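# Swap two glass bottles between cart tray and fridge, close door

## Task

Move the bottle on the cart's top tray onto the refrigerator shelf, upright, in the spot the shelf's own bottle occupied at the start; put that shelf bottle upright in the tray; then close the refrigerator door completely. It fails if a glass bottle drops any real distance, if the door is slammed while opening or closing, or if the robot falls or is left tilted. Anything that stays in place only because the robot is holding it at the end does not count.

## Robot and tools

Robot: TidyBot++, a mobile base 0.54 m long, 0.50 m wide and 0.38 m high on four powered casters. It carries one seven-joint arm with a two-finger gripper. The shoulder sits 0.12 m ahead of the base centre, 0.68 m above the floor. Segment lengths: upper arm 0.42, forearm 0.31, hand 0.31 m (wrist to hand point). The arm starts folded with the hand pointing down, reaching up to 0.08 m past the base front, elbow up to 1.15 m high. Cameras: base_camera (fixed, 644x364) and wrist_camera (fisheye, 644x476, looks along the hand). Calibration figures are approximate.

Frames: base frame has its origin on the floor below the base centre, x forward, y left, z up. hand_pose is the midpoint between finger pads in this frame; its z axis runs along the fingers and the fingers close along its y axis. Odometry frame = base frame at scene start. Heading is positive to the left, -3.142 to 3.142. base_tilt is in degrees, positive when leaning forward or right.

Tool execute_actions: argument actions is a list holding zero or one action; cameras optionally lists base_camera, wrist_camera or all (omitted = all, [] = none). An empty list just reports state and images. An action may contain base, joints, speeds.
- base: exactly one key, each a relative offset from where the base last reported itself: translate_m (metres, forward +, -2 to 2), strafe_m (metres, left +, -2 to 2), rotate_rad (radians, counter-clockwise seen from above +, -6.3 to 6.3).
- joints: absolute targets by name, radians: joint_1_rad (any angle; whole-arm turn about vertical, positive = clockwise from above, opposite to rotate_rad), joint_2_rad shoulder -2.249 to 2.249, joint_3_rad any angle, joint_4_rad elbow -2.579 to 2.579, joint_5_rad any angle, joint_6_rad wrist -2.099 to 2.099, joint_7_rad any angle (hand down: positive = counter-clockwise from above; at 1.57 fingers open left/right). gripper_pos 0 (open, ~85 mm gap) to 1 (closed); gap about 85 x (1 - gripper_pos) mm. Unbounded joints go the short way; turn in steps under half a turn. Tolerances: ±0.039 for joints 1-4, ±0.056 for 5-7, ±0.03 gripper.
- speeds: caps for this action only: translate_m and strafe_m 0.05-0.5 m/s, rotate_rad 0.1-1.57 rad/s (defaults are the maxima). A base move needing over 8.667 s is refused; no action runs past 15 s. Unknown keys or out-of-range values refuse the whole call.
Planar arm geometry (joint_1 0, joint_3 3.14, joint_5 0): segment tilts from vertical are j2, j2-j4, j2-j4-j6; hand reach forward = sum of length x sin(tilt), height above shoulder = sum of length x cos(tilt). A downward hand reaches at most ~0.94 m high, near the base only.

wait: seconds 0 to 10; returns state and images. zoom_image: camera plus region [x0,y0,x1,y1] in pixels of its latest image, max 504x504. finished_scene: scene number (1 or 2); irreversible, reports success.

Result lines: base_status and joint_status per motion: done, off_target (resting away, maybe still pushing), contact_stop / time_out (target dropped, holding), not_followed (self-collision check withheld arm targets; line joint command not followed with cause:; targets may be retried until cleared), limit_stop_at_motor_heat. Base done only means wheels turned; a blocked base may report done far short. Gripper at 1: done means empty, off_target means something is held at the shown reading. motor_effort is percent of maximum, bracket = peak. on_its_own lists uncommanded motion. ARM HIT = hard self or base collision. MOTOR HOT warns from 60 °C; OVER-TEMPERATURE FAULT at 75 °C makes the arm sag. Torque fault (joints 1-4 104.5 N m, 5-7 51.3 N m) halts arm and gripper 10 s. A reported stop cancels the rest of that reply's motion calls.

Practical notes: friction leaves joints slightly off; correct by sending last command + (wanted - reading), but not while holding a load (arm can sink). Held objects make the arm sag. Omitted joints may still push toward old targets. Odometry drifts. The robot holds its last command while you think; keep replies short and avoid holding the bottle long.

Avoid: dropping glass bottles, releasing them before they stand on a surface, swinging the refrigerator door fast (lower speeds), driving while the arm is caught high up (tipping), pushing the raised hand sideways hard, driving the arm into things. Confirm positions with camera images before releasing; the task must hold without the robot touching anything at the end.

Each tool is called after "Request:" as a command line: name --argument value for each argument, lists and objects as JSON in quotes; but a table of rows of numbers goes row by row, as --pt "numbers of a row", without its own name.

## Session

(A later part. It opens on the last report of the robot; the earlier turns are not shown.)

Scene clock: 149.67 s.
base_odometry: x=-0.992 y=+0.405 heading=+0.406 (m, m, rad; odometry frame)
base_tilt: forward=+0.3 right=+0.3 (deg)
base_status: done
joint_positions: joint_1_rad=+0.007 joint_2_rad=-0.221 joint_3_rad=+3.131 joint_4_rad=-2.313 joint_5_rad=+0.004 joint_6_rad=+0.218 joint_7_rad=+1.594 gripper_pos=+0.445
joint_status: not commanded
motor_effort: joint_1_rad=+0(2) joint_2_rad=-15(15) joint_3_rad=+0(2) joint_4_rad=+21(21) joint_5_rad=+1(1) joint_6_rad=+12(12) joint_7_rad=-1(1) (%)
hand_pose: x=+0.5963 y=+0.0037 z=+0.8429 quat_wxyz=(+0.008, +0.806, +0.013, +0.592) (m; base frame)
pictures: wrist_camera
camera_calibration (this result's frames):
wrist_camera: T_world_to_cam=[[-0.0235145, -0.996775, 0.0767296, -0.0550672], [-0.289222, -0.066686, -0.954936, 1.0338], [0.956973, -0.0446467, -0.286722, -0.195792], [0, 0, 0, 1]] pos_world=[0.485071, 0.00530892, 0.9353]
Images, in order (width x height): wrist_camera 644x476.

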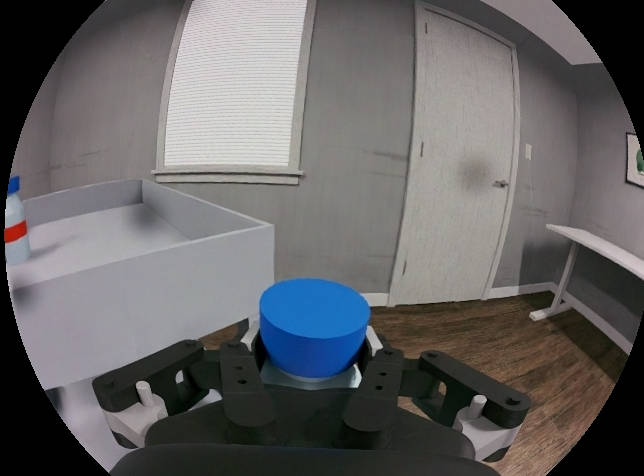

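Request:
execute_actions --actions '[{"joints":{"joint_2_rad":-0.2,"joint_4_rad":-1.5,"joint_6_rad":-0.55}}]' --cameras '[]'

Request:
execute_actions --actions '[{"joints":{"joint_1_rad":-0.7}}]'

Scene clock: 154.83 s.
base_odometry: x=-0.992 y=+0.405 heading=+0.406 (m, m, rad; odometry frame)
base_tilt: forward=+0.3 right=+0.3 (deg)
base_status: not commanded
joint_positions: joint_1_rad=+0.007 joint_2_rad=-0.195 joint_3_rad=+3.131 joint_4_rad=-1.533 joint_5_rad=+0.004 joint_6_rad=-0.529 joint_7_rad=+1.594 gripper_pos=+0.445
joint_status: all done
motor_effort: joint_1_rad=+1(1) joint_2_rad=-18(17) joint_3_rad=+0(0) joint_4_rad=+23(24) joint_5_rad=+1(1) joint_6_rad=+11(12) joint_7_rad=-1(1) (%)
hand_pose: x=+0.6411 y=+0.0035 z=+1.0758 quat_wxyz=(+0.008, +0.804, +0.012, +0.595) (m; base frame)
pictures: none
No camera images: the call's "cameras" was empty. Leave "cameras" out to get every camera's image.

Scene clock: 156.80 s.
base_odometry: x=-0.992 y=+0.405 heading=+0.406 (m, m, rad; odometry frame)
base_tilt: forward=+0.3 right=+0.3 (deg)
base_status: not commanded
joint_positions: joint_1_rad=-0.688 joint_2_rad=-0.191 joint_3_rad=+3.131 joint_4_rad=-1.533 joint_5_rad=+0.004 joint_6_rad=-0.529 joint_7_rad=+1.594 gripper_pos=+0.445
joint_status: all done
motor_effort: joint_1_rad=+1(2) joint_2_rad=-18(18) joint_3_rad=+0(2) joint_4_rad=+23(23) joint_5_rad=+1(1) joint_6_rad=+11(12) joint_7_rad=-1(1) (%)
hand_pose: x=+0.5189 y=+0.3380 z=+1.0739 quat_wxyz=(-0.194, +0.753, +0.286, +0.561) (m; base frame)
pictures: base_camera, wrist_camera
camera_calibration (this result's frames):
wrist_camera: T_world_to_cam=[[0.618088, -0.782355, 0.076735, -0.146826], [-0.178419, -0.23468, -0.955558, 1.25423], [0.765594, 0.576929, -0.28464, -0.153523], [0, 0, 0, 1]] pos_world=[0.432066, 0.268045, 1.16606]
Images, in order (width x height): base_camera 644x364, wrist_camera 644x476.

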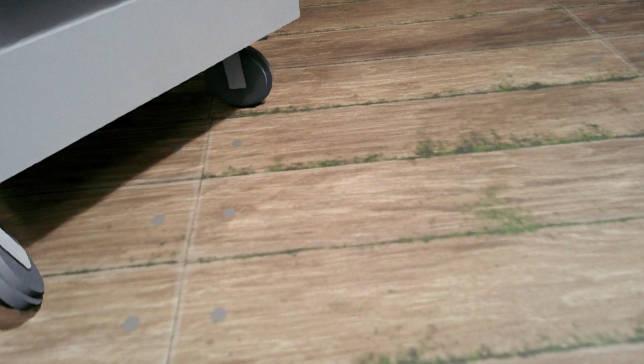

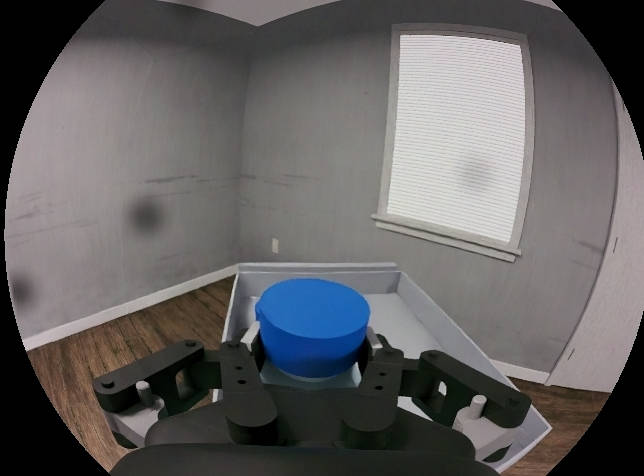

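Request:
execute_actions --actions '[{"joints":{"joint_1_rad":-0.49,"joint_2_rad":0.22,"joint_4_rad":-1.12,"joint_6_rad":-0.52}}]' --cameras '["wrist_camera"]'

Request:
execute_actions --actions '[{"joints":{"joint_4_rad":-1.4,"joint_6_rad":-0.22}}]' --cameras '["wrist_camera"]'

Scene clock: 168.20 s.
base_odometry: x=-0.992 y=+0.405 heading=+0.406 (m, m, rad; odometry frame)
base_tilt: forward=+0.3 right=+0.3 (deg)
base_status: not commanded
joint_positions: joint_1_rad=-0.501 joint_2_rad=+0.256 joint_3_rad=+3.131 joint_4_rad=-1.156 joint_5_rad=+0.004 joint_6_rad=-0.530 joint_7_rad=+1.594 gripper_pos=+0.445
joint_status: all done
motor_effort: joint_1_rad=+1(2) joint_2_rad=-35(39) joint_3_rad=+0(2) joint_4_rad=+23(24) joint_5_rad=+1(1) joint_6_rad=+11(12) joint_7_rad=-1(1) (%)
hand_pose: x=+0.7357 y=+0.3459 z=+1.0254 quat_wxyz=(-0.136, +0.796, +0.218, +0.548) (m; base frame)
pictures: wrist_camera
camera_calibration (this result's frames):
wrist_camera: T_world_to_cam=[[0.466459, -0.881454, 0.0738642, -0.122154], [-0.279526, -0.226118, -0.933133, 1.29688], [0.839215, 0.414621, -0.351863, -0.267029], [0, 0, 0, 1]] pos_world=[0.643585, 0.29629, 1.12522]
Images, in order (width x height): wrist_camera 644x476.

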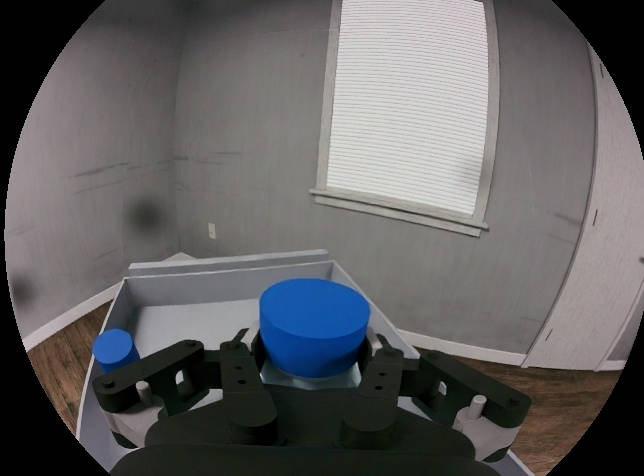

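Scene clock: 169.60 s.
base_odometry: x=-0.992 y=+0.405 heading=+0.406 (m, m, rad; odometry frame)
base_tilt: forward=+0.3 right=+0.3 (deg)
base_status: not commanded
joint_positions: joint_1_rad=-0.501 joint_2_rad=+0.254 joint_3_rad=+3.131 joint_4_rad=-1.417 joint_5_rad=+0.004 joint_6_rad=-0.286 joint_7_rad=+1.594 gripper_pos=+0.445
joint_status: joint_6_rad off_target (ended at -0.286, target -0.220); the others done
motor_effort: joint_1_rad=+1(1) joint_2_rad=-36(37) joint_3_rad=+0(1) joint_4_rad=+23(25) joint_5_rad=+1(1) joint_6_rad=+11(11) joint_7_rad=-1(1) (%)
hand_pose: x=+0.7351 y=+0.3461 z=+0.9404 quat_wxyz=(-0.135, +0.800, +0.220, +0.542) (m; base frame)
pictures: wrist_camera
camera_calibration (this result's frames):
wrist_camera: T_world_to_cam=[[0.468233, -0.880479, 0.0742651, -0.117407], [-0.291257, -0.233145, -0.9278, 1.22351], [0.834223, 0.412796, -0.365612, -0.27931], [0, 0, 0, 1]] pos_world=[0.644337, 0.29718, 1.04178]
Images, in order (width x height): wrist_camera 644x476.

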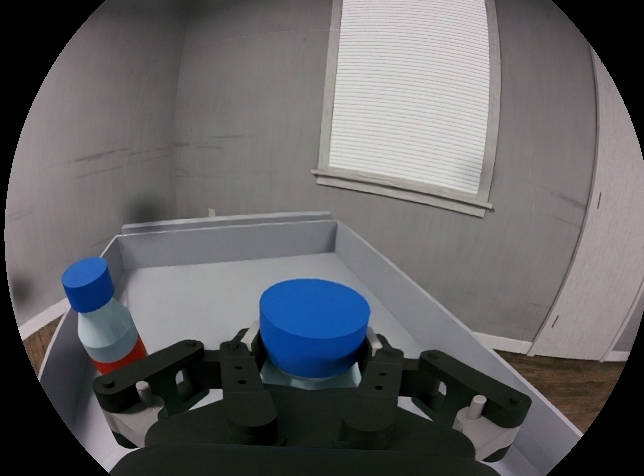

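Request:
execute_actions --actions '[{"joints":{"joint_4_rad":-1.5,"joint_6_rad":-0.06}}]' --cameras '["wrist_camera"]'

Scene clock: 174.00 s.
base_odometry: x=-0.992 y=+0.405 heading=+0.406 (m, m, rad; odometry frame)
base_tilt: forward=+0.3 right=+0.3 (deg)
base_status: not commanded
joint_positions: joint_1_rad=-0.501 joint_2_rad=+0.254 joint_3_rad=+3.131 joint_4_rad=-1.517 joint_5_rad=+0.004 joint_6_rad=-0.127 joint_7_rad=+1.594 gripper_pos=+0.445
joint_status: joint_6_rad off_target (ended at -0.127, target -0.060); the others done
motor_effort: joint_1_rad=+1(0) joint_2_rad=-35(37) joint_3_rad=+0(1) joint_4_rad=+23(25) joint_5_rad=+1(1) joint_6_rad=+11(13) joint_7_rad=-1(1) (%)
hand_pose: x=+0.7365 y=+0.3472 z=+0.9264 quat_wxyz=(-0.141, +0.784, +0.215, +0.565) (m; base frame)
pictures: wrist_camera
camera_calibration (this result's frames):
wrist_camera: T_world_to_cam=[[0.46483, -0.882407, 0.0727345, -0.111519], [-0.243094, -0.206183, -0.947836, 1.18485], [0.851374, 0.422902, -0.310348, -0.353318], [0, 0, 0, 1]] pos_world=[0.640673, 0.29531, 1.0215]
Images, in order (width x height): wrist_camera 644x476.

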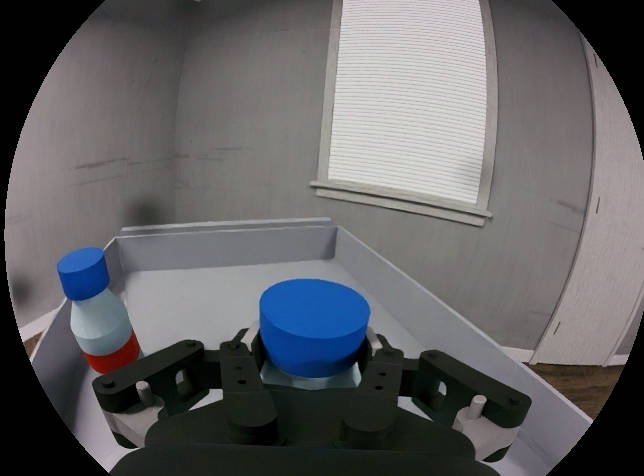

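Request:
execute_actions --actions '[{"joints":{"joint_4_rad":-1.56,"joint_6_rad":-0.01}}]' --cameras '["wrist_camera"]'

Scene clock: 175.73 s.
base_odometry: x=-0.992 y=+0.405 heading=+0.406 (m, m, rad; odometry frame)
base_tilt: forward=+0.3 right=+0.3 (deg)
base_status: not commanded
joint_positions: joint_1_rad=-0.501 joint_2_rad=+0.251 joint_3_rad=+3.131 joint_4_rad=-1.564 joint_5_rad=+0.004 joint_6_rad=-0.068 joint_7_rad=+1.594 gripper_pos=+0.445
joint_status: joint_6_rad off_target (ended at -0.068, target -0.010); the others done
motor_effort: joint_1_rad=+1(2) joint_2_rad=-33(36) joint_3_rad=+0(0) joint_4_rad=+22(24) joint_5_rad=+1(0) joint_6_rad=+10(11) joint_7_rad=-1(1) (%)
hand_pose: x=+0.7340 y=+0.3459 z=+0.9178 quat_wxyz=(-0.142, +0.780, +0.214, +0.571) (m; base frame)
pictures: wrist_camera
camera_calibration (this result's frames):
wrist_camera: T_world_to_cam=[[0.464021, -0.882868, 0.0723073, -0.109718], [-0.2304, -0.199105, -0.952509, 1.16834], [0.855337, 0.425324, -0.295802, -0.370417], [0, 0, 0, 1]] pos_world=[0.636929, 0.293304, 1.01122]
Images, in order (width x height): wrist_camera 644x476.

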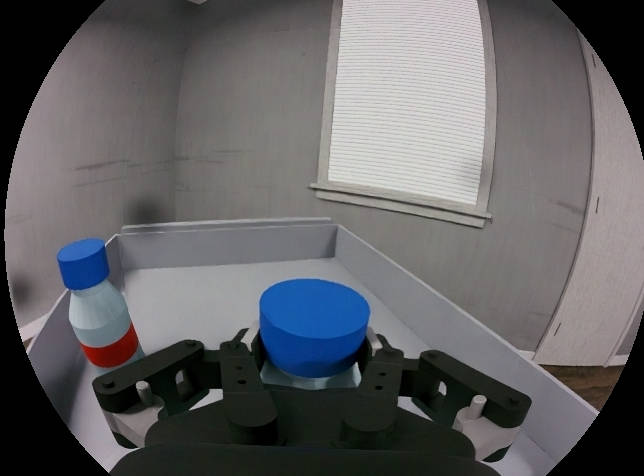

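Request:
execute_actions --actions '[{"joints":{"joint_4_rad":-1.58}}]' --cameras '[]'

Request:
execute_actions --actions '[{"joints":{"gripper_pos":0}}]' --cameras '["wrist_camera"]'

Scene clock: 179.43 s.
base_odometry: x=-0.992 y=+0.405 heading=+0.406 (m, m, rad; odometry frame)
base_tilt: forward=+0.3 right=+0.3 (deg)
base_status: not commanded
joint_positions: joint_1_rad=-0.501 joint_2_rad=+0.245 joint_3_rad=+3.131 joint_4_rad=-1.575 joint_5_rad=+0.004 joint_6_rad=-0.060 joint_7_rad=+1.594 gripper_pos=+0.445
joint_status: all done
motor_effort: joint_1_rad=+1(2) joint_2_rad=-31(34) joint_3_rad=-1(0) joint_4_rad=+20(21) joint_5_rad=+1(0) joint_6_rad=+9(10) joint_7_rad=-1(1) (%)
hand_pose: x=+0.7318 y=+0.3447 z=+0.9175 quat_wxyz=(-0.142, +0.779, +0.214, +0.572) (m; base frame)
pictures: none
No camera images: the call's "cameras" was empty. Leave "cameras" out to get every camera's image.

Scene clock: 180.57 s.
base_odometry: x=-0.992 y=+0.405 heading=+0.406 (m, m, rad; odometry frame)
base_tilt: forward=+0.3 right=+0.3 (deg)
base_status: not commanded
joint_positions: joint_1_rad=-0.501 joint_2_rad=+0.232 joint_3_rad=+3.131 joint_4_rad=-1.575 joint_5_rad=+0.004 joint_6_rad=-0.054 joint_7_rad=+1.594 gripper_pos=+0.000
joint_status: all done
motor_effort: joint_1_rad=+1(2) joint_2_rad=-29(33) joint_3_rad=+0(0) joint_4_rad=+19(21) joint_5_rad=+0(1) joint_6_rad=+8(9) joint_7_rad=-1(1) (%)
hand_pose: x=+0.7294 y=+0.3434 z=+0.9288 quat_wxyz=(-0.144, +0.773, +0.213, +0.580) (m; base frame)
pictures: wrist_camera
camera_calibration (this result's frames):
wrist_camera: T_world_to_cam=[[0.462667, -0.883613, 0.0718761, -0.10894], [-0.211965, -0.188981, -0.958831, 1.1662], [0.860819, 0.428384, -0.274731, -0.386819], [0, 0, 0, 1]] pos_world=[0.630577, 0.289835, 1.01974]
Images, in order (width x height): wrist_camera 644x476.

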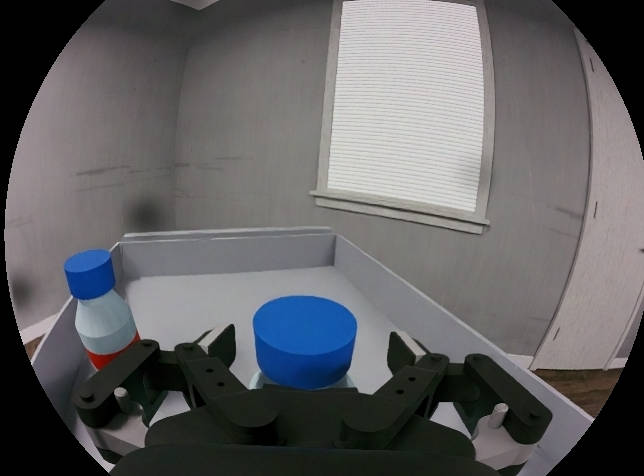

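Request:
execute_actions --actions '[{"joints":{"joint_2_rad":-0.06,"joint_4_rad":-1.75,"joint_6_rad":-0.15}}]' --cameras '[]'

Request:
execute_actions --actions '[{"joints":{"joint_1_rad":-0.78}}]' --cameras '["wrist_camera"]'

Scene clock: 187.50 s.
base_odometry: x=-0.992 y=+0.405 heading=+0.406 (m, m, rad; odometry frame)
base_tilt: forward=+0.3 right=+0.3 (deg)
base_status: not commanded
joint_positions: joint_1_rad=-0.501 joint_2_rad=-0.063 joint_3_rad=+3.131 joint_4_rad=-1.736 joint_5_rad=+0.004 joint_6_rad=-0.106 joint_7_rad=+1.594 gripper_pos=+0.000
joint_status: all done
motor_effort: joint_1_rad=+1(1) joint_2_rad=-19(32) joint_3_rad=+1(0) joint_4_rad=+19(20) joint_5_rad=+1(1) joint_6_rad=+8(8) joint_7_rad=-1(1) (%)
hand_pose: x=+0.6333 y=+0.2905 z=+1.0053 quat_wxyz=(-0.151, +0.749, +0.207, +0.612) (m; base frame)
pictures: none
No camera images: the call's "cameras" was empty. Leave "cameras" out to get every camera's image.

Scene clock: 188.87 s.
base_odometry: x=-0.992 y=+0.405 heading=+0.406 (m, m, rad; odometry frame)
base_tilt: forward=+0.3 right=+0.3 (deg)
base_status: not commanded
joint_positions: joint_1_rad=-0.769 joint_2_rad=-0.063 joint_3_rad=+3.131 joint_4_rad=-1.736 joint_5_rad=+0.004 joint_6_rad=-0.106 joint_7_rad=+1.594 gripper_pos=+0.000
joint_status: all done
motor_effort: joint_1_rad=+1(2) joint_2_rad=-19(19) joint_3_rad=+0(2) joint_4_rad=+19(19) joint_5_rad=+1(1) joint_6_rad=+8(8) joint_7_rad=-1(1) (%)
hand_pose: x=+0.5379 y=+0.4164 z=+1.0052 quat_wxyz=(-0.231, +0.714, +0.305, +0.586) (m; base frame)
pictures: wrist_camera
camera_calibration (this result's frames):
wrist_camera: T_world_to_cam=[[0.675992, -0.733339, 0.0724461, -0.139157], [-0.0957193, -0.184859, -0.978092, 1.16778], [0.730666, 0.654248, -0.195158, -0.336279], [0, 0, 0, 1]] pos_world=[0.451556, 0.333837, 1.08666]
Images, in order (width x height): wrist_camera 644x476.

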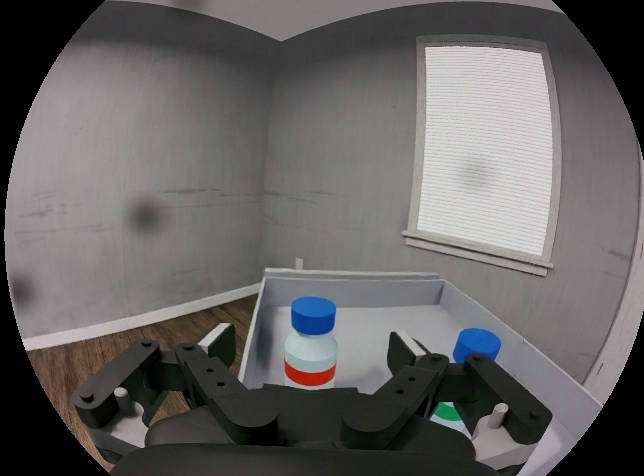

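Request:
execute_actions --actions '[{"joints":{"joint_2_rad":0.19,"joint_4_rad":-1.61,"joint_6_rad":-0.06}}]' --cameras '["wrist_camera"]'

Scene clock: 192.73 s.
base_odometry: x=-0.992 y=+0.405 heading=+0.406 (m, m, rad; odometry frame)
base_tilt: forward=+0.3 right=+0.3 (deg)
base_status: not commanded
joint_positions: joint_1_rad=-0.769 joint_2_rad=+0.194 joint_3_rad=+3.131 joint_4_rad=-1.623 joint_5_rad=+0.004 joint_6_rad=-0.104 joint_7_rad=+1.594 gripper_pos=+0.000
joint_status: all done
motor_effort: joint_1_rad=+1(1) joint_2_rad=-27(30) joint_3_rad=+0(1) joint_4_rad=+19(20) joint_5_rad=+1(1) joint_6_rad=+8(7) joint_7_rad=-1(1) (%)
hand_pose: x=+0.6008 y=+0.4775 z=+0.9111 quat_wxyz=(-0.211, +0.754, +0.321, +0.533) (m; base frame)
pictures: wrist_camera
camera_calibration (this result's frames):
wrist_camera: T_world_to_cam=[[0.683496, -0.726201, 0.0739367, -0.13935], [-0.194803, -0.279082, -0.9403, 1.16317], [0.703481, 0.628288, -0.332217, -0.287007], [0, 0, 0, 1]] pos_world=[0.523739, 0.403748, 1.00869]
Images, in order (width x height): wrist_camera 644x476.

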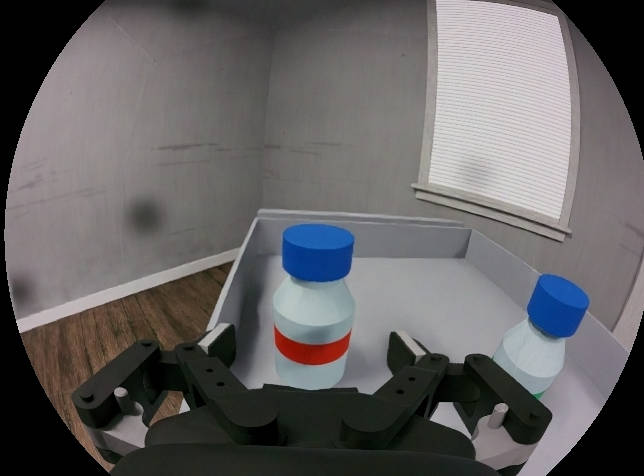

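Request:
execute_actions --actions '[{"joints":{"joint_2_rad":0.39,"joint_4_rad":-1.32,"joint_6_rad":-0.16}}]' --cameras '["wrist_camera"]'

Scene clock: 195.70 s.
base_odometry: x=-0.992 y=+0.405 heading=+0.406 (m, m, rad; odometry frame)
base_tilt: forward=+0.3 right=+0.3 (deg)
base_status: not commanded
joint_positions: joint_1_rad=-0.769 joint_2_rad=+0.384 joint_3_rad=+3.131 joint_4_rad=-1.332 joint_5_rad=+0.004 joint_6_rad=-0.117 joint_7_rad=+1.594 gripper_pos=+0.000
joint_status: all done
motor_effort: joint_1_rad=+1(0) joint_2_rad=-36(38) joint_3_rad=+0(0) joint_4_rad=+19(20) joint_5_rad=+1(1) joint_6_rad=+8(8) joint_7_rad=-1(1) (%)
hand_pose: x=+0.6661 y=+0.5407 z=+0.9456 quat_wxyz=(-0.225, +0.730, +0.310, +0.565) (m; base frame)
pictures: wrist_camera
camera_calibration (this result's frames):
wrist_camera: T_world_to_cam=[[0.678444, -0.731356, 0.0695163, -0.130383], [-0.136658, -0.218609, -0.966196, 1.179], [0.72183, 0.64601, -0.248259, -0.462363], [0, 0, 0, 1]] pos_world=[0.583323, 0.461073, 1.03342]
Images, in order (width x height): wrist_camera 644x476.

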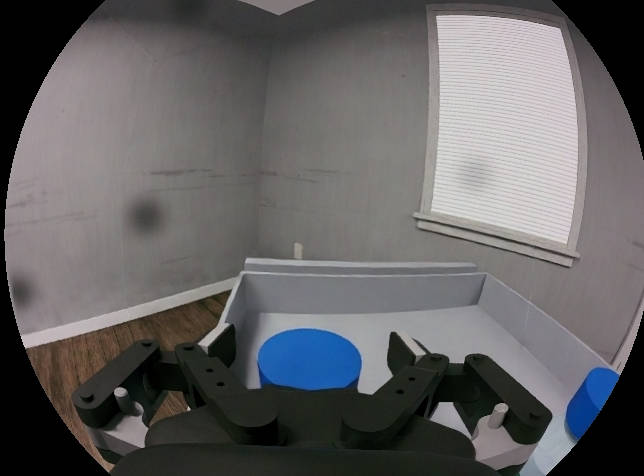

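Request:
execute_actions --actions '[{"joints":{"joint_4_rad":-1.35,"joint_6_rad":-0.2}}]' --cameras '["wrist_camera"]'

Scene clock: 198.17 s.
base_odometry: x=-0.992 y=+0.405 heading=+0.406 (m, m, rad; odometry frame)
base_tilt: forward=+0.3 right=+0.3 (deg)
base_status: not commanded
joint_positions: joint_1_rad=-0.769 joint_2_rad=+0.386 joint_3_rad=+3.131 joint_4_rad=-1.346 joint_5_rad=+0.004 joint_6_rad=-0.160 joint_7_rad=+1.594 gripper_pos=+0.000
joint_status: all done
motor_effort: joint_1_rad=+1(1) joint_2_rad=-35(35) joint_3_rad=+0(0) joint_4_rad=+19(20) joint_5_rad=+1(1) joint_6_rad=+8(9) joint_7_rad=-1(1) (%)
hand_pose: x=+0.6624 y=+0.5370 z=+0.9229 quat_wxyz=(-0.216, +0.747, +0.317, +0.544) (m; base frame)
pictures: wrist_camera
camera_calibration (this result's frames):
wrist_camera: T_world_to_cam=[[0.681437, -0.728402, 0.071234, -0.134095], [-0.176618, -0.258119, -0.949832, 1.18838], [0.710246, 0.634669, -0.304541, -0.397154], [0, 0, 0, 1]] pos_world=[0.583344, 0.46113, 1.01736]
Images, in order (width x height): wrist_camera 644x476.

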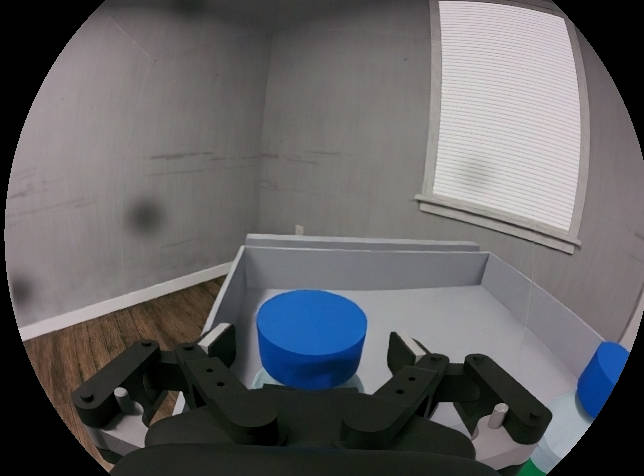

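Request:
execute_actions --actions '[{"joints":{"gripper_pos":1}}]' --cameras '["wrist_camera"]'

Request:
execute_actions --actions '[{"joints":{"joint_2_rad":0.22,"joint_4_rad":-1.12,"joint_6_rad":-0.52}}]' --cameras '["wrist_camera"]'

Scene clock: 201.77 s.
base_odometry: x=-0.992 y=+0.405 heading=+0.406 (m, m, rad; odometry frame)
base_tilt: forward=+0.3 right=+0.3 (deg)
base_status: not commanded
joint_positions: joint_1_rad=-0.769 joint_2_rad=+0.385 joint_3_rad=+3.131 joint_4_rad=-1.346 joint_5_rad=+0.004 joint_6_rad=-0.160 joint_7_rad=+1.594 gripper_pos=+0.436
joint_status: gripper_pos off_target (ended at +0.436, target +1.000)
motor_effort: joint_1_rad=+1(2) joint_2_rad=-34(35) joint_3_rad=+0(1) joint_4_rad=+19(20) joint_5_rad=+1(1) joint_6_rad=+9(9) joint_7_rad=-1(1) (%)
hand_pose: x=+0.6622 y=+0.5369 z=+0.9233 quat_wxyz=(-0.216, +0.747, +0.317, +0.544) (m; base frame)
pictures: wrist_camera
camera_calibration (this result's frames):
wrist_camera: T_world_to_cam=[[0.681435, -0.728404, 0.0712323, -0.134105], [-0.176424, -0.257942, -0.949916, 1.18851], [0.710297, 0.634739, -0.304279, -0.397209], [0, 0, 0, 1]] pos_world=[0.583201, 0.461006, 1.01767]
Images, in order (width x height): wrist_camera 644x476.

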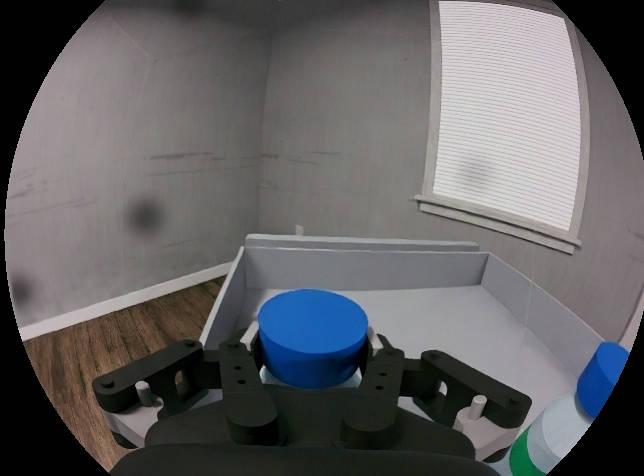

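Scene clock: 203.47 s.
base_odometry: x=-0.992 y=+0.405 heading=+0.406 (m, m, rad; odometry frame)
base_tilt: forward=+0.3 right=+0.3 (deg)
base_status: not commanded
joint_positions: joint_1_rad=-0.769 joint_2_rad=+0.236 joint_3_rad=+3.131 joint_4_rad=-1.136 joint_5_rad=+0.004 joint_6_rad=-0.494 joint_7_rad=+1.594 gripper_pos=+0.436
joint_status: all done
motor_effort: joint_1_rad=+1(0) joint_2_rad=-33(43) joint_3_rad=+0(1) joint_4_rad=+22(24) joint_5_rad=+1(1) joint_6_rad=+11(11) joint_7_rad=-1(1) (%)
hand_pose: x=+0.6200 y=+0.4952 z=+1.0624 quat_wxyz=(-0.219, +0.739, +0.314, +0.554) (m; base frame)
pictures: wrist_camera
camera_calibration (this result's frames):
wrist_camera: T_world_to_cam=[[0.679453, -0.730178, 0.0720002, -0.144323], [-0.158022, -0.241455, -0.957459, 1.29093], [0.716501, 0.639171, -0.279441, -0.330892], [0, 0, 0, 1]] pos_world=[0.53914, 0.417817, 1.15394]
Images, in order (width x height): wrist_camera 644x476.

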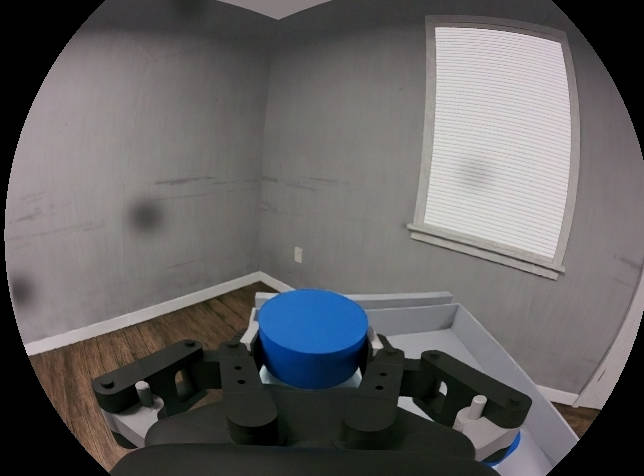

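Request:
execute_actions --actions '[{"joints":{"joint_2_rad":-0.22,"joint_4_rad":-1.45,"joint_6_rad":-0.62}}]' --cameras '[]'

Request:
execute_actions --actions '[{"joints":{"joint_1_rad":-1.5}}]' --cameras '["wrist_camera"]'

Request:
execute_actions --actions '[{"joints":{"joint_2_rad":-0.5,"joint_4_rad":-2.3,"joint_6_rad":-0.08}}]' --cameras '["wrist_camera"]'

Scene clock: 211.37 s.
base_odometry: x=-0.992 y=+0.405 heading=+0.406 (m, m, rad; odometry frame)
base_tilt: forward=+0.3 right=+0.3 (deg)
base_status: not commanded
joint_positions: joint_1_rad=-0.769 joint_2_rad=-0.208 joint_3_rad=+3.131 joint_4_rad=-1.454 joint_5_rad=+0.004 joint_6_rad=-0.594 joint_7_rad=+1.594 gripper_pos=+0.436
joint_status: all done
motor_effort: joint_1_rad=+1(1) joint_2_rad=-17(35) joint_3_rad=+0(1) joint_4_rad=+22(23) joint_5_rad=+1(1) joint_6_rad=+11(11) joint_7_rad=-1(1) (%)
hand_pose: x=+0.4812 y=+0.3605 z=+1.1109 quat_wxyz=(-0.221, +0.732, +0.312, +0.564) (m; base frame)
pictures: none
No camera images: the call's "cameras" was empty. Leave "cameras" out to get every camera's image.

Scene clock: 213.33 s.
base_odometry: x=-0.992 y=+0.405 heading=+0.406 (m, m, rad; odometry frame)
base_tilt: forward=+0.3 right=+0.3 (deg)
base_status: not commanded
joint_positions: joint_1_rad=-1.488 joint_2_rad=-0.208 joint_3_rad=+3.131 joint_4_rad=-1.454 joint_5_rad=+0.004 joint_6_rad=-0.594 joint_7_rad=+1.594 gripper_pos=+0.436
joint_status: all done
motor_effort: joint_1_rad=+0(2) joint_2_rad=-15(16) joint_3_rad=+0(2) joint_4_rad=+22(22) joint_5_rad=+1(1) joint_6_rad=+11(11) joint_7_rad=-1(1) (%)
hand_pose: x=+0.1544 y=+0.5098 z=+1.1109 quat_wxyz=(-0.405, +0.575, +0.550, +0.450) (m; base frame)
pictures: wrist_camera
camera_calibration (this result's frames):
wrist_camera: T_world_to_cam=[[0.991602, -0.104738, 0.0758687, -0.192123], [0.0461573, -0.26139, -0.964129, 1.25332], [0.120813, 0.959534, -0.25436, -0.092252], [0, 0, 0, 1]] pos_world=[0.143805, 0.396001, 1.19947]
Images, in order (width x height): wrist_camera 644x476.

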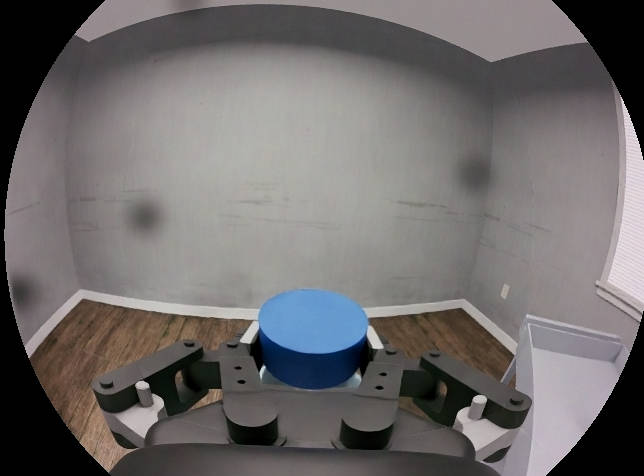

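Scene clock: 215.47 s.
base_odometry: x=-0.992 y=+0.405 heading=+0.406 (m, m, rad; odometry frame)
base_tilt: forward=+0.3 right=+0.3 (deg)
base_status: not commanded
joint_positions: joint_1_rad=-1.488 joint_2_rad=-0.474 joint_3_rad=+3.131 joint_4_rad=-2.308 joint_5_rad=+0.004 joint_6_rad=-0.141 joint_7_rad=+1.594 gripper_pos=+0.436
joint_status: joint_6_rad off_target (ended at -0.141, target -0.080); the others done
motor_effort: joint_1_rad=+1(1) joint_2_rad=-5(17) joint_3_rad=+0(1) joint_4_rad=+21(23) joint_5_rad=+1(1) joint_6_rad=+10(11) joint_7_rad=-1(1) (%)
hand_pose: x=+0.1462 y=+0.3968 z=+0.8520 quat_wxyz=(-0.368, +0.603, +0.577, +0.410) (m; base frame)
pictures: wrist_camera
camera_calibration (this result's frames):
wrist_camera: T_world_to_cam=[[0.992183, -0.0938845, 0.0822115, -0.185986], [0.0395224, -0.388471, -0.920613, 0.9889], [0.118368, 0.916666, -0.381724, 0.0771549], [0, 0, 0, 1]] pos_world=[0.136315, 0.295973, 0.955136]
Images, in order (width x height): wrist_camera 644x476.

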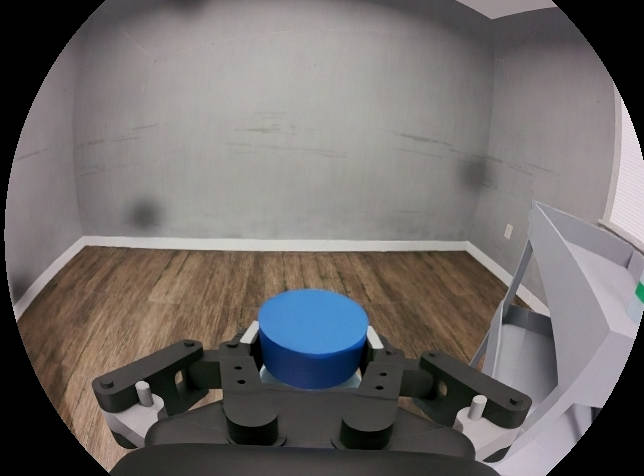

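Request:
execute_actions --actions '[{"base":{"rotate_rad":3.283},"speeds":{"rotate_rad":0.9}}]' --cameras '["base_camera"]'

Request:
execute_actions --actions '[{"joints":{"joint_1_rad":0.0}}]' --cameras '[]'

Request:
execute_actions --actions '[{"joints":{"joint_1_rad":0.24,"joint_2_rad":0.56,"joint_4_rad":-1.78,"joint_6_rad":0.56}}]'

Scene clock: 223.00 s.
base_odometry: x=-0.992 y=+0.405 heading=-2.596 (m, m, rad; odometry frame)
base_tilt: forward=+0.3 right=+0.3 (deg)
base_status: done
joint_positions: joint_1_rad=-1.489 joint_2_rad=-0.476 joint_3_rad=+3.131 joint_4_rad=-2.308 joint_5_rad=+0.004 joint_6_rad=-0.139 joint_7_rad=+1.594 gripper_pos=+0.436
joint_status: not commanded
motor_effort: joint_1_rad=+1(1) joint_2_rad=-7(7) joint_3_rad=+0(2) joint_4_rad=+22(22) joint_5_rad=+1(0) joint_6_rad=+10(10) joint_7_rad=-1(1) (%)
hand_pose: x=+0.1456 y=+0.3967 z=+0.8532 quat_wxyz=(-0.369, +0.602, +0.577, +0.411) (m; base frame)
pictures: base_camera
Images, in order (width x height): base_camera 644x364.

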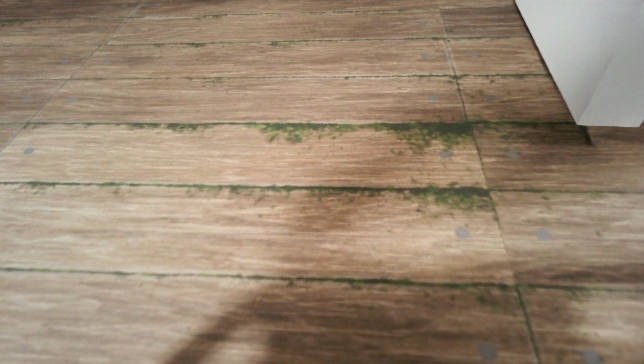

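Scene clock: 225.73 s.
base_odometry: x=-0.992 y=+0.405 heading=-2.596 (m, m, rad; odometry frame)
base_tilt: forward=+0.3 right=+0.3 (deg)
base_status: not commanded
joint_positions: joint_1_rad=-0.014 joint_2_rad=-0.476 joint_3_rad=+3.131 joint_4_rad=-2.308 joint_5_rad=+0.004 joint_6_rad=-0.139 joint_7_rad=+1.594 gripper_pos=+0.436
joint_status: all done
motor_effort: joint_1_rad=+1(0) joint_2_rad=-5(6) joint_3_rad=+1(1) joint_4_rad=+22(21) joint_5_rad=+1(1) joint_6_rad=+10(10) joint_7_rad=-1(1) (%)
hand_pose: x=+0.5164 y=+0.0115 z=+0.8532 quat_wxyz=(+0.003, +0.833, +0.022, +0.552) (m; base frame)
pictures: none
No camera images: the call's "cameras" was empty. Leave "cameras" out to get every camera's image.

Scene clock: 228.07 s.
base_odometry: x=-0.992 y=+0.405 heading=-2.596 (m, m, rad; odometry frame)
base_tilt: forward=+0.3 right=+0.3 (deg)
base_status: not commanded
joint_positions: joint_1_rad=+0.225 joint_2_rad=+0.580 joint_3_rad=+3.131 joint_4_rad=-1.809 joint_5_rad=+0.004 joint_6_rad=+0.499 joint_7_rad=+1.594 gripper_pos=+0.436
joint_status: joint_6_rad off_target (ended at +0.499, target +0.560); the others done
motor_effort: joint_1_rad=+1(2) joint_2_rad=-39(41) joint_3_rad=+0(1) joint_4_rad=+17(22) joint_5_rad=+1(1) joint_6_rad=+11(11) joint_7_rad=-1(1) (%)
hand_pose: x=+0.8432 y=-0.1570 z=+0.7072 quat_wxyz=(+0.068, +0.807, -0.078, +0.582) (m; base frame)
pictures: base_camera, wrist_camera
camera_calibration (this result's frames):
wrist_camera: T_world_to_cam=[[-0.238244, -0.968808, 0.068196, -0.00758366], [-0.309408, 0.00915358, -0.950885, 0.990983], [0.920601, -0.247643, -0.301938, -0.468612], [0, 0, 0, 1]] pos_world=[0.736215, -0.132467, 0.801337]
Images, in order (width x height): base_camera 644x364, wrist_camera 644x476.

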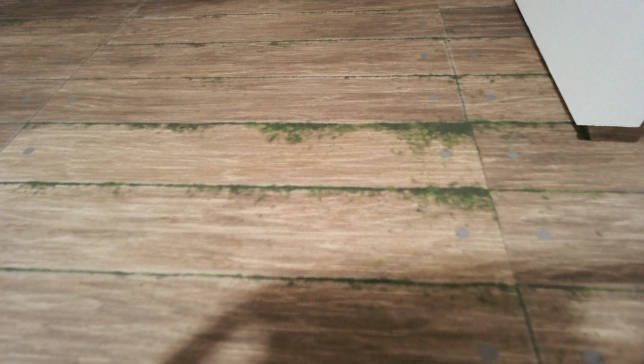

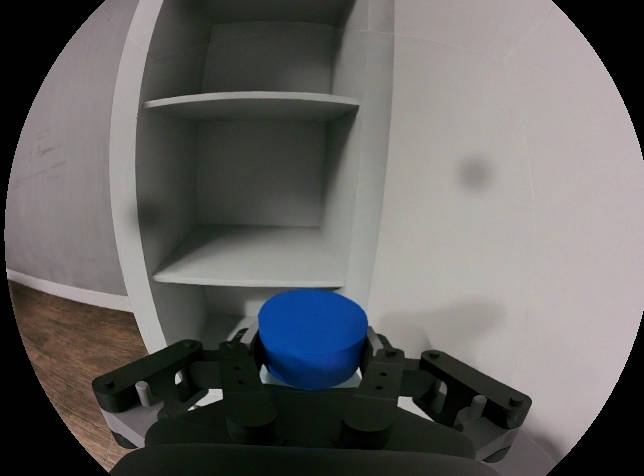

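Request:
execute_actions --actions '[{"base":{"rotate_rad":-0.025},"joints":{"joint_1_rad":0.27}}]' --cameras '["base_camera"]'

Request:
execute_actions --actions '[{"base":{"translate_m":0.7},"speeds":{"translate_m":0.2}}]'

Scene clock: 231.33 s.
base_odometry: x=-0.992 y=+0.405 heading=-2.621 (m, m, rad; odometry frame)
base_tilt: forward=+0.3 right=+0.4 (deg)
base_status: done
joint_positions: joint_1_rad=+0.272 joint_2_rad=+0.580 joint_3_rad=+3.135 joint_4_rad=-1.808 joint_5_rad=+0.004 joint_6_rad=+0.499 joint_7_rad=+1.594 gripper_pos=+0.436
joint_status: all done
motor_effort: joint_1_rad=+0(7) joint_2_rad=-41(41) joint_3_rad=-2(3) joint_4_rad=+17(17) joint_5_rad=+1(1) joint_6_rad=+11(11) joint_7_rad=-1(1) (%)
hand_pose: x=+0.8345 y=-0.1937 z=+0.7073 quat_wxyz=(+0.084, +0.804, -0.098, +0.580) (m; base frame)
pictures: base_camera
Images, in order (width x height): base_camera 644x364.

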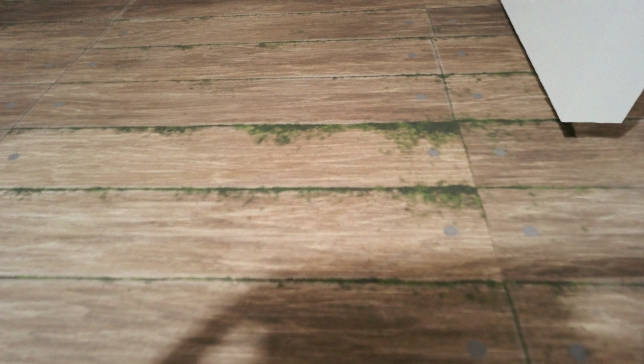

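Scene clock: 235.57 s.
base_odometry: x=-1.599 y=+0.056 heading=-2.620 (m, m, rad; odometry frame)
base_tilt: forward=+0.3 right=+0.3 (deg)
base_status: done
joint_positions: joint_1_rad=+0.272 joint_2_rad=+0.580 joint_3_rad=+3.135 joint_4_rad=-1.803 joint_5_rad=+0.004 joint_6_rad=+0.502 joint_7_rad=+1.594 gripper_pos=+0.436
joint_status: not commanded
motor_effort: joint_1_rad=+1(1) joint_2_rad=-42(43) joint_3_rad=+0(2) joint_4_rad=+17(18) joint_5_rad=+1(1) joint_6_rad=+11(11) joint_7_rad=-1(1) (%)
hand_pose: x=+0.8365 y=-0.1941 z=+0.7107 quat_wxyz=(+0.084, +0.802, -0.097, +0.583) (m; base frame)
pictures: base_camera, wrist_camera
camera_calibration (this result's frames):
wrist_camera: T_world_to_cam=[[-0.287665, -0.955145, 0.0703354, -0.00291774], [-0.301735, 0.0206849, -0.953167, 0.98999], [0.908958, -0.295415, -0.294151, -0.475592], [0, 0, 0, 1]] pos_world=[0.730169, -0.163762, 0.803936]
Images, in order (width x height): base_camera 644x364, wrist_camera 644x476.

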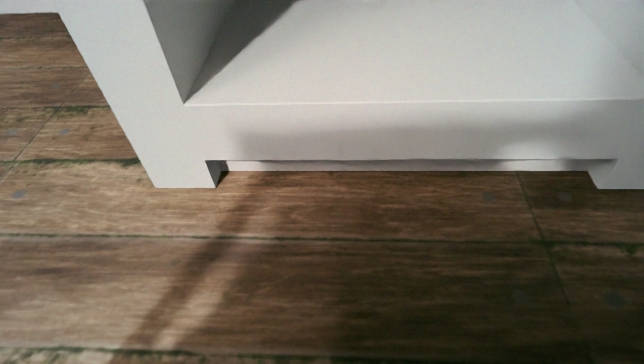

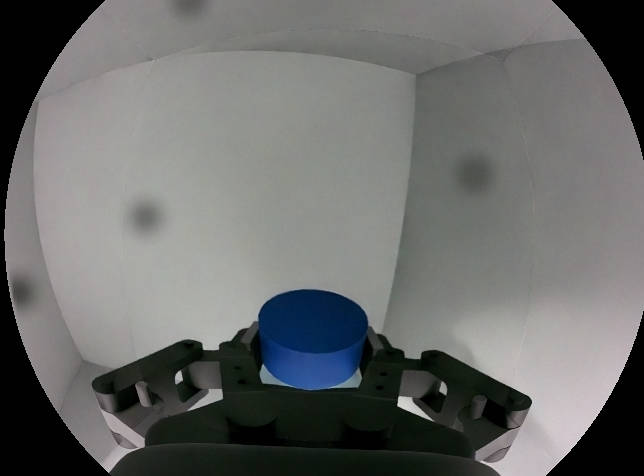

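Request:
execute_actions --actions '[{"joints":{"joint_1_rad":0.235,"joint_2_rad":0.66,"joint_6_rad":0.68}}]' --cameras '[]'

Scene clock: 238.60 s.
base_odometry: x=-1.599 y=+0.056 heading=-2.620 (m, m, rad; odometry frame)
base_tilt: forward=+0.3 right=+0.4 (deg)
base_status: not commanded
joint_positions: joint_1_rad=+0.247 joint_2_rad=+0.683 joint_3_rad=+3.135 joint_4_rad=-1.802 joint_5_rad=+0.004 joint_6_rad=+0.619 joint_7_rad=+1.594 gripper_pos=+0.436
joint_status: joint_6_rad off_target (ended at +0.619, target +0.680); the others done
motor_effort: joint_1_rad=+1(2) joint_2_rad=-42(43) joint_3_rad=-1(1) joint_4_rad=+16(17) joint_5_rad=+1(1) joint_6_rad=+11(11) joint_7_rad=-1(1) (%)
hand_pose: x=+0.8526 y=-0.1792 z=+0.6685 quat_wxyz=(+0.077, +0.799, -0.087, +0.590) (m; base frame)
pictures: none
No camera images: the call's "cameras" was empty. Leave "cameras" out to get every camera's image.

Request:
execute_actions --actions '[{"joints":{"joint_2_rad":0.7,"joint_6_rad":0.71}}]' --cameras '[]'

Scene clock: 240.00 s.
base_odometry: x=-1.599 y=+0.056 heading=-2.620 (m, m, rad; odometry frame)
base_tilt: forward=+0.3 right=+0.3 (deg)
base_status: not commanded
joint_positions: joint_1_rad=+0.247 joint_2_rad=+0.715 joint_3_rad=+3.135 joint_4_rad=-1.802 joint_5_rad=+0.004 joint_6_rad=+0.651 joint_7_rad=+1.594 gripper_pos=+0.436
joint_status: joint_6_rad off_target (ended at +0.651, target +0.710); the others done
motor_effort: joint_1_rad=+1(1) joint_2_rad=-43(44) joint_3_rad=-1(1) joint_4_rad=+15(16) joint_5_rad=+1(1) joint_6_rad=+11(11) joint_7_rad=-1(1) (%)
hand_pose: x=+0.8547 y=-0.1797 z=+0.6537 quat_wxyz=(+0.077, +0.799, -0.087, +0.590) (m; base frame)
pictures: none
No camera images: the call's "cameras" was empty. Leave "cameras" out to get every camera's image.

Request:
execute_actions --actions '[{"joints":{"joint_2_rad":0.725}}]' --cameras '[]'

Scene clock: 241.83 s.
base_odometry: x=-1.599 y=+0.056 heading=-2.620 (m, m, rad; odometry frame)
base_tilt: forward=+0.3 right=+0.3 (deg)
base_status: not commanded
joint_positions: joint_1_rad=+0.247 joint_2_rad=+0.725 joint_3_rad=+3.135 joint_4_rad=-1.799 joint_5_rad=+0.004 joint_6_rad=+0.657 joint_7_rad=+1.594 gripper_pos=+0.436
joint_status: all done
motor_effort: joint_1_rad=+1(1) joint_2_rad=-40(42) joint_3_rad=+0(0) joint_4_rad=+14(15) joint_5_rad=+0(1) joint_6_rad=+9(11) joint_7_rad=-1(1) (%)
hand_pose: x=+0.8562 y=-0.1801 z=+0.6497 quat_wxyz=(+0.077, +0.799, -0.087, +0.590) (m; base frame)
pictures: none
No camera images: the call's "cameras" was empty. Leave "cameras" out to get every camera's image.

Contact (effort dropping). Release.

Request:
execute_actions --actions '[{"joints":{"gripper_pos":0}}]' --cameras '["wrist_camera"]'

Request:
execute_actions --actions '[{"base":{"translate_m":-0.75},"speeds":{"translate_m":0.25}}]'

Scene clock: 244.70 s.
base_odometry: x=-1.599 y=+0.056 heading=-2.620 (m, m, rad; odometry frame)
base_tilt: forward=+0.3 right=+0.3 (deg)
base_status: not commanded
joint_positions: joint_1_rad=+0.247 joint_2_rad=+0.725 joint_3_rad=+3.135 joint_4_rad=-1.791 joint_5_rad=+0.004 joint_6_rad=+0.666 joint_7_rad=+1.594 gripper_pos=+0.000
joint_status: all done
motor_effort: joint_1_rad=+0(1) joint_2_rad=-38(41) joint_3_rad=-1(0) joint_4_rad=+13(14) joint_5_rad=+1(1) joint_6_rad=+8(9) joint_7_rad=-1(1) (%)
hand_pose: x=+0.8595 y=-0.1809 z=+0.6562 quat_wxyz=(+0.078, +0.794, -0.087, +0.597) (m; base frame)
pictures: wrist_camera
camera_calibration (this result's frames):
wrist_camera: T_world_to_cam=[[-0.266334, -0.961459, 0.0682832, 0.00204042], [-0.272794, 0.00724194, -0.962045, 0.923229], [0.924473, -0.274853, -0.264209, -0.537912], [0, 0, 0, 1]] pos_world=[0.74968, -0.152571, 0.745928]
Images, in order (width x height): wrist_camera 644x476.

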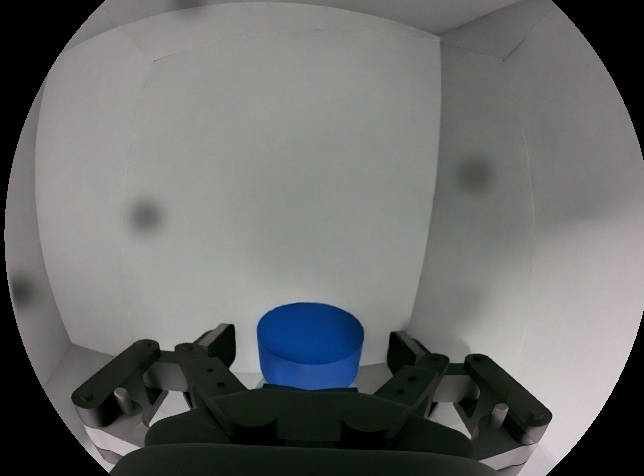

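Scene clock: 248.57 s.
base_odometry: x=-0.949 y=+0.430 heading=-2.619 (m, m, rad; odometry frame)
base_tilt: forward=+0.3 right=+0.3 (deg)
base_status: done
joint_positions: joint_1_rad=+0.243 joint_2_rad=+0.725 joint_3_rad=+3.135 joint_4_rad=-1.786 joint_5_rad=+0.004 joint_6_rad=+0.668 joint_7_rad=+1.594 gripper_pos=+0.000
joint_status: not commanded
motor_effort: joint_1_rad=+0(4) joint_2_rad=-38(41) joint_3_rad=-1(3) joint_4_rad=+13(14) joint_5_rad=+1(2) joint_6_rad=+8(9) joint_7_rad=-1(1) (%)
hand_pose: x=+0.8623 y=-0.1780 z=+0.6593 quat_wxyz=(+0.077, +0.792, -0.085, +0.600) (m; base frame)
pictures: base_camera, wrist_camera
camera_calibration (this result's frames):
wrist_camera: T_world_to_cam=[[-0.262425, -0.962548, 0.0680746, 0.00194521], [-0.266063, 0.00436493, -0.963946, 0.92188], [0.927547, -0.271075, -0.257244, -0.545486], [0, 0, 0, 1]] pos_world=[0.751753, -0.150019, 0.748187]
Images, in order (width x height): base_camera 644x364, wrist_camera 644x476.

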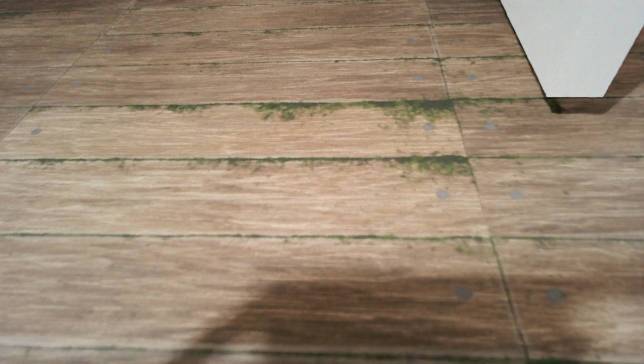

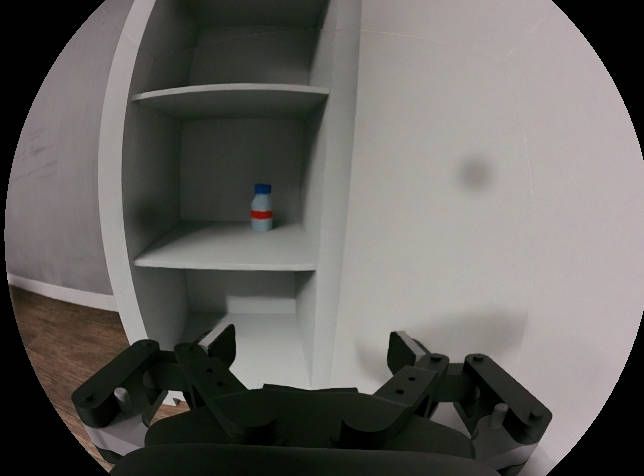

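Request:
execute_actions --actions '[{"base":{"translate_m":0.1},"joints":{"joint_1_rad":0,"joint_2_rad":-0.34,"joint_4_rad":-2.5,"joint_6_rad":-0.8,"gripper_pos":1}}]' --cameras '[]'

Request:
execute_actions --actions '[{"base":{"strafe_m":-0.58},"speeds":{"strafe_m":0.3}}]' --cameras '["base_camera"]'

Scene clock: 256.97 s.
base_odometry: x=-1.036 y=+0.381 heading=-2.619 (m, m, rad; odometry frame)
base_tilt: forward=+0.3 right=+0.3 (deg)
base_status: done
joint_positions: joint_1_rad=+0.018 joint_2_rad=-0.332 joint_3_rad=+3.135 joint_4_rad=-2.491 joint_5_rad=+0.004 joint_6_rad=-0.761 joint_7_rad=+1.594 gripper_pos=+0.999
joint_status: all done
motor_effort: joint_1_rad=+1(2) joint_2_rad=-3(40) joint_3_rad=+1(3) joint_4_rad=+13(14) joint_5_rad=+1(2) joint_6_rad=+2(9) joint_7_rad=-1(1) (%)
hand_pose: x=+0.3117 y=-0.0018 z=+0.6014 quat_wxyz=(+0.004, +0.994, +0.007, +0.110) (m; base frame)
pictures: none
No camera images: the call's "cameras" was empty. Leave "cameras" out to get every camera's image.

Scene clock: 259.87 s.
base_odometry: x=-1.325 y=+0.884 heading=-2.619 (m, m, rad; odometry frame)
base_tilt: forward=+0.3 right=+0.3 (deg)
base_status: done
joint_positions: joint_1_rad=+0.017 joint_2_rad=-0.332 joint_3_rad=+3.135 joint_4_rad=-2.491 joint_5_rad=+0.004 joint_6_rad=-0.761 joint_7_rad=+1.594 gripper_pos=+0.999
joint_status: not commanded
motor_effort: joint_1_rad=+1(1) joint_2_rad=-3(3) joint_3_rad=+1(2) joint_4_rad=+13(13) joint_5_rad=+1(2) joint_6_rad=+2(3) joint_7_rad=-1(1) (%)
hand_pose: x=+0.3117 y=-0.0017 z=+0.6014 quat_wxyz=(+0.004, +0.994, +0.008, +0.110) (m; base frame)
pictures: base_camera
Images, in order (width x height): base_camera 644x364.

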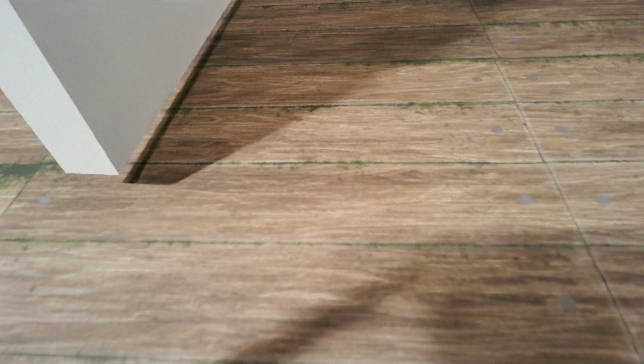

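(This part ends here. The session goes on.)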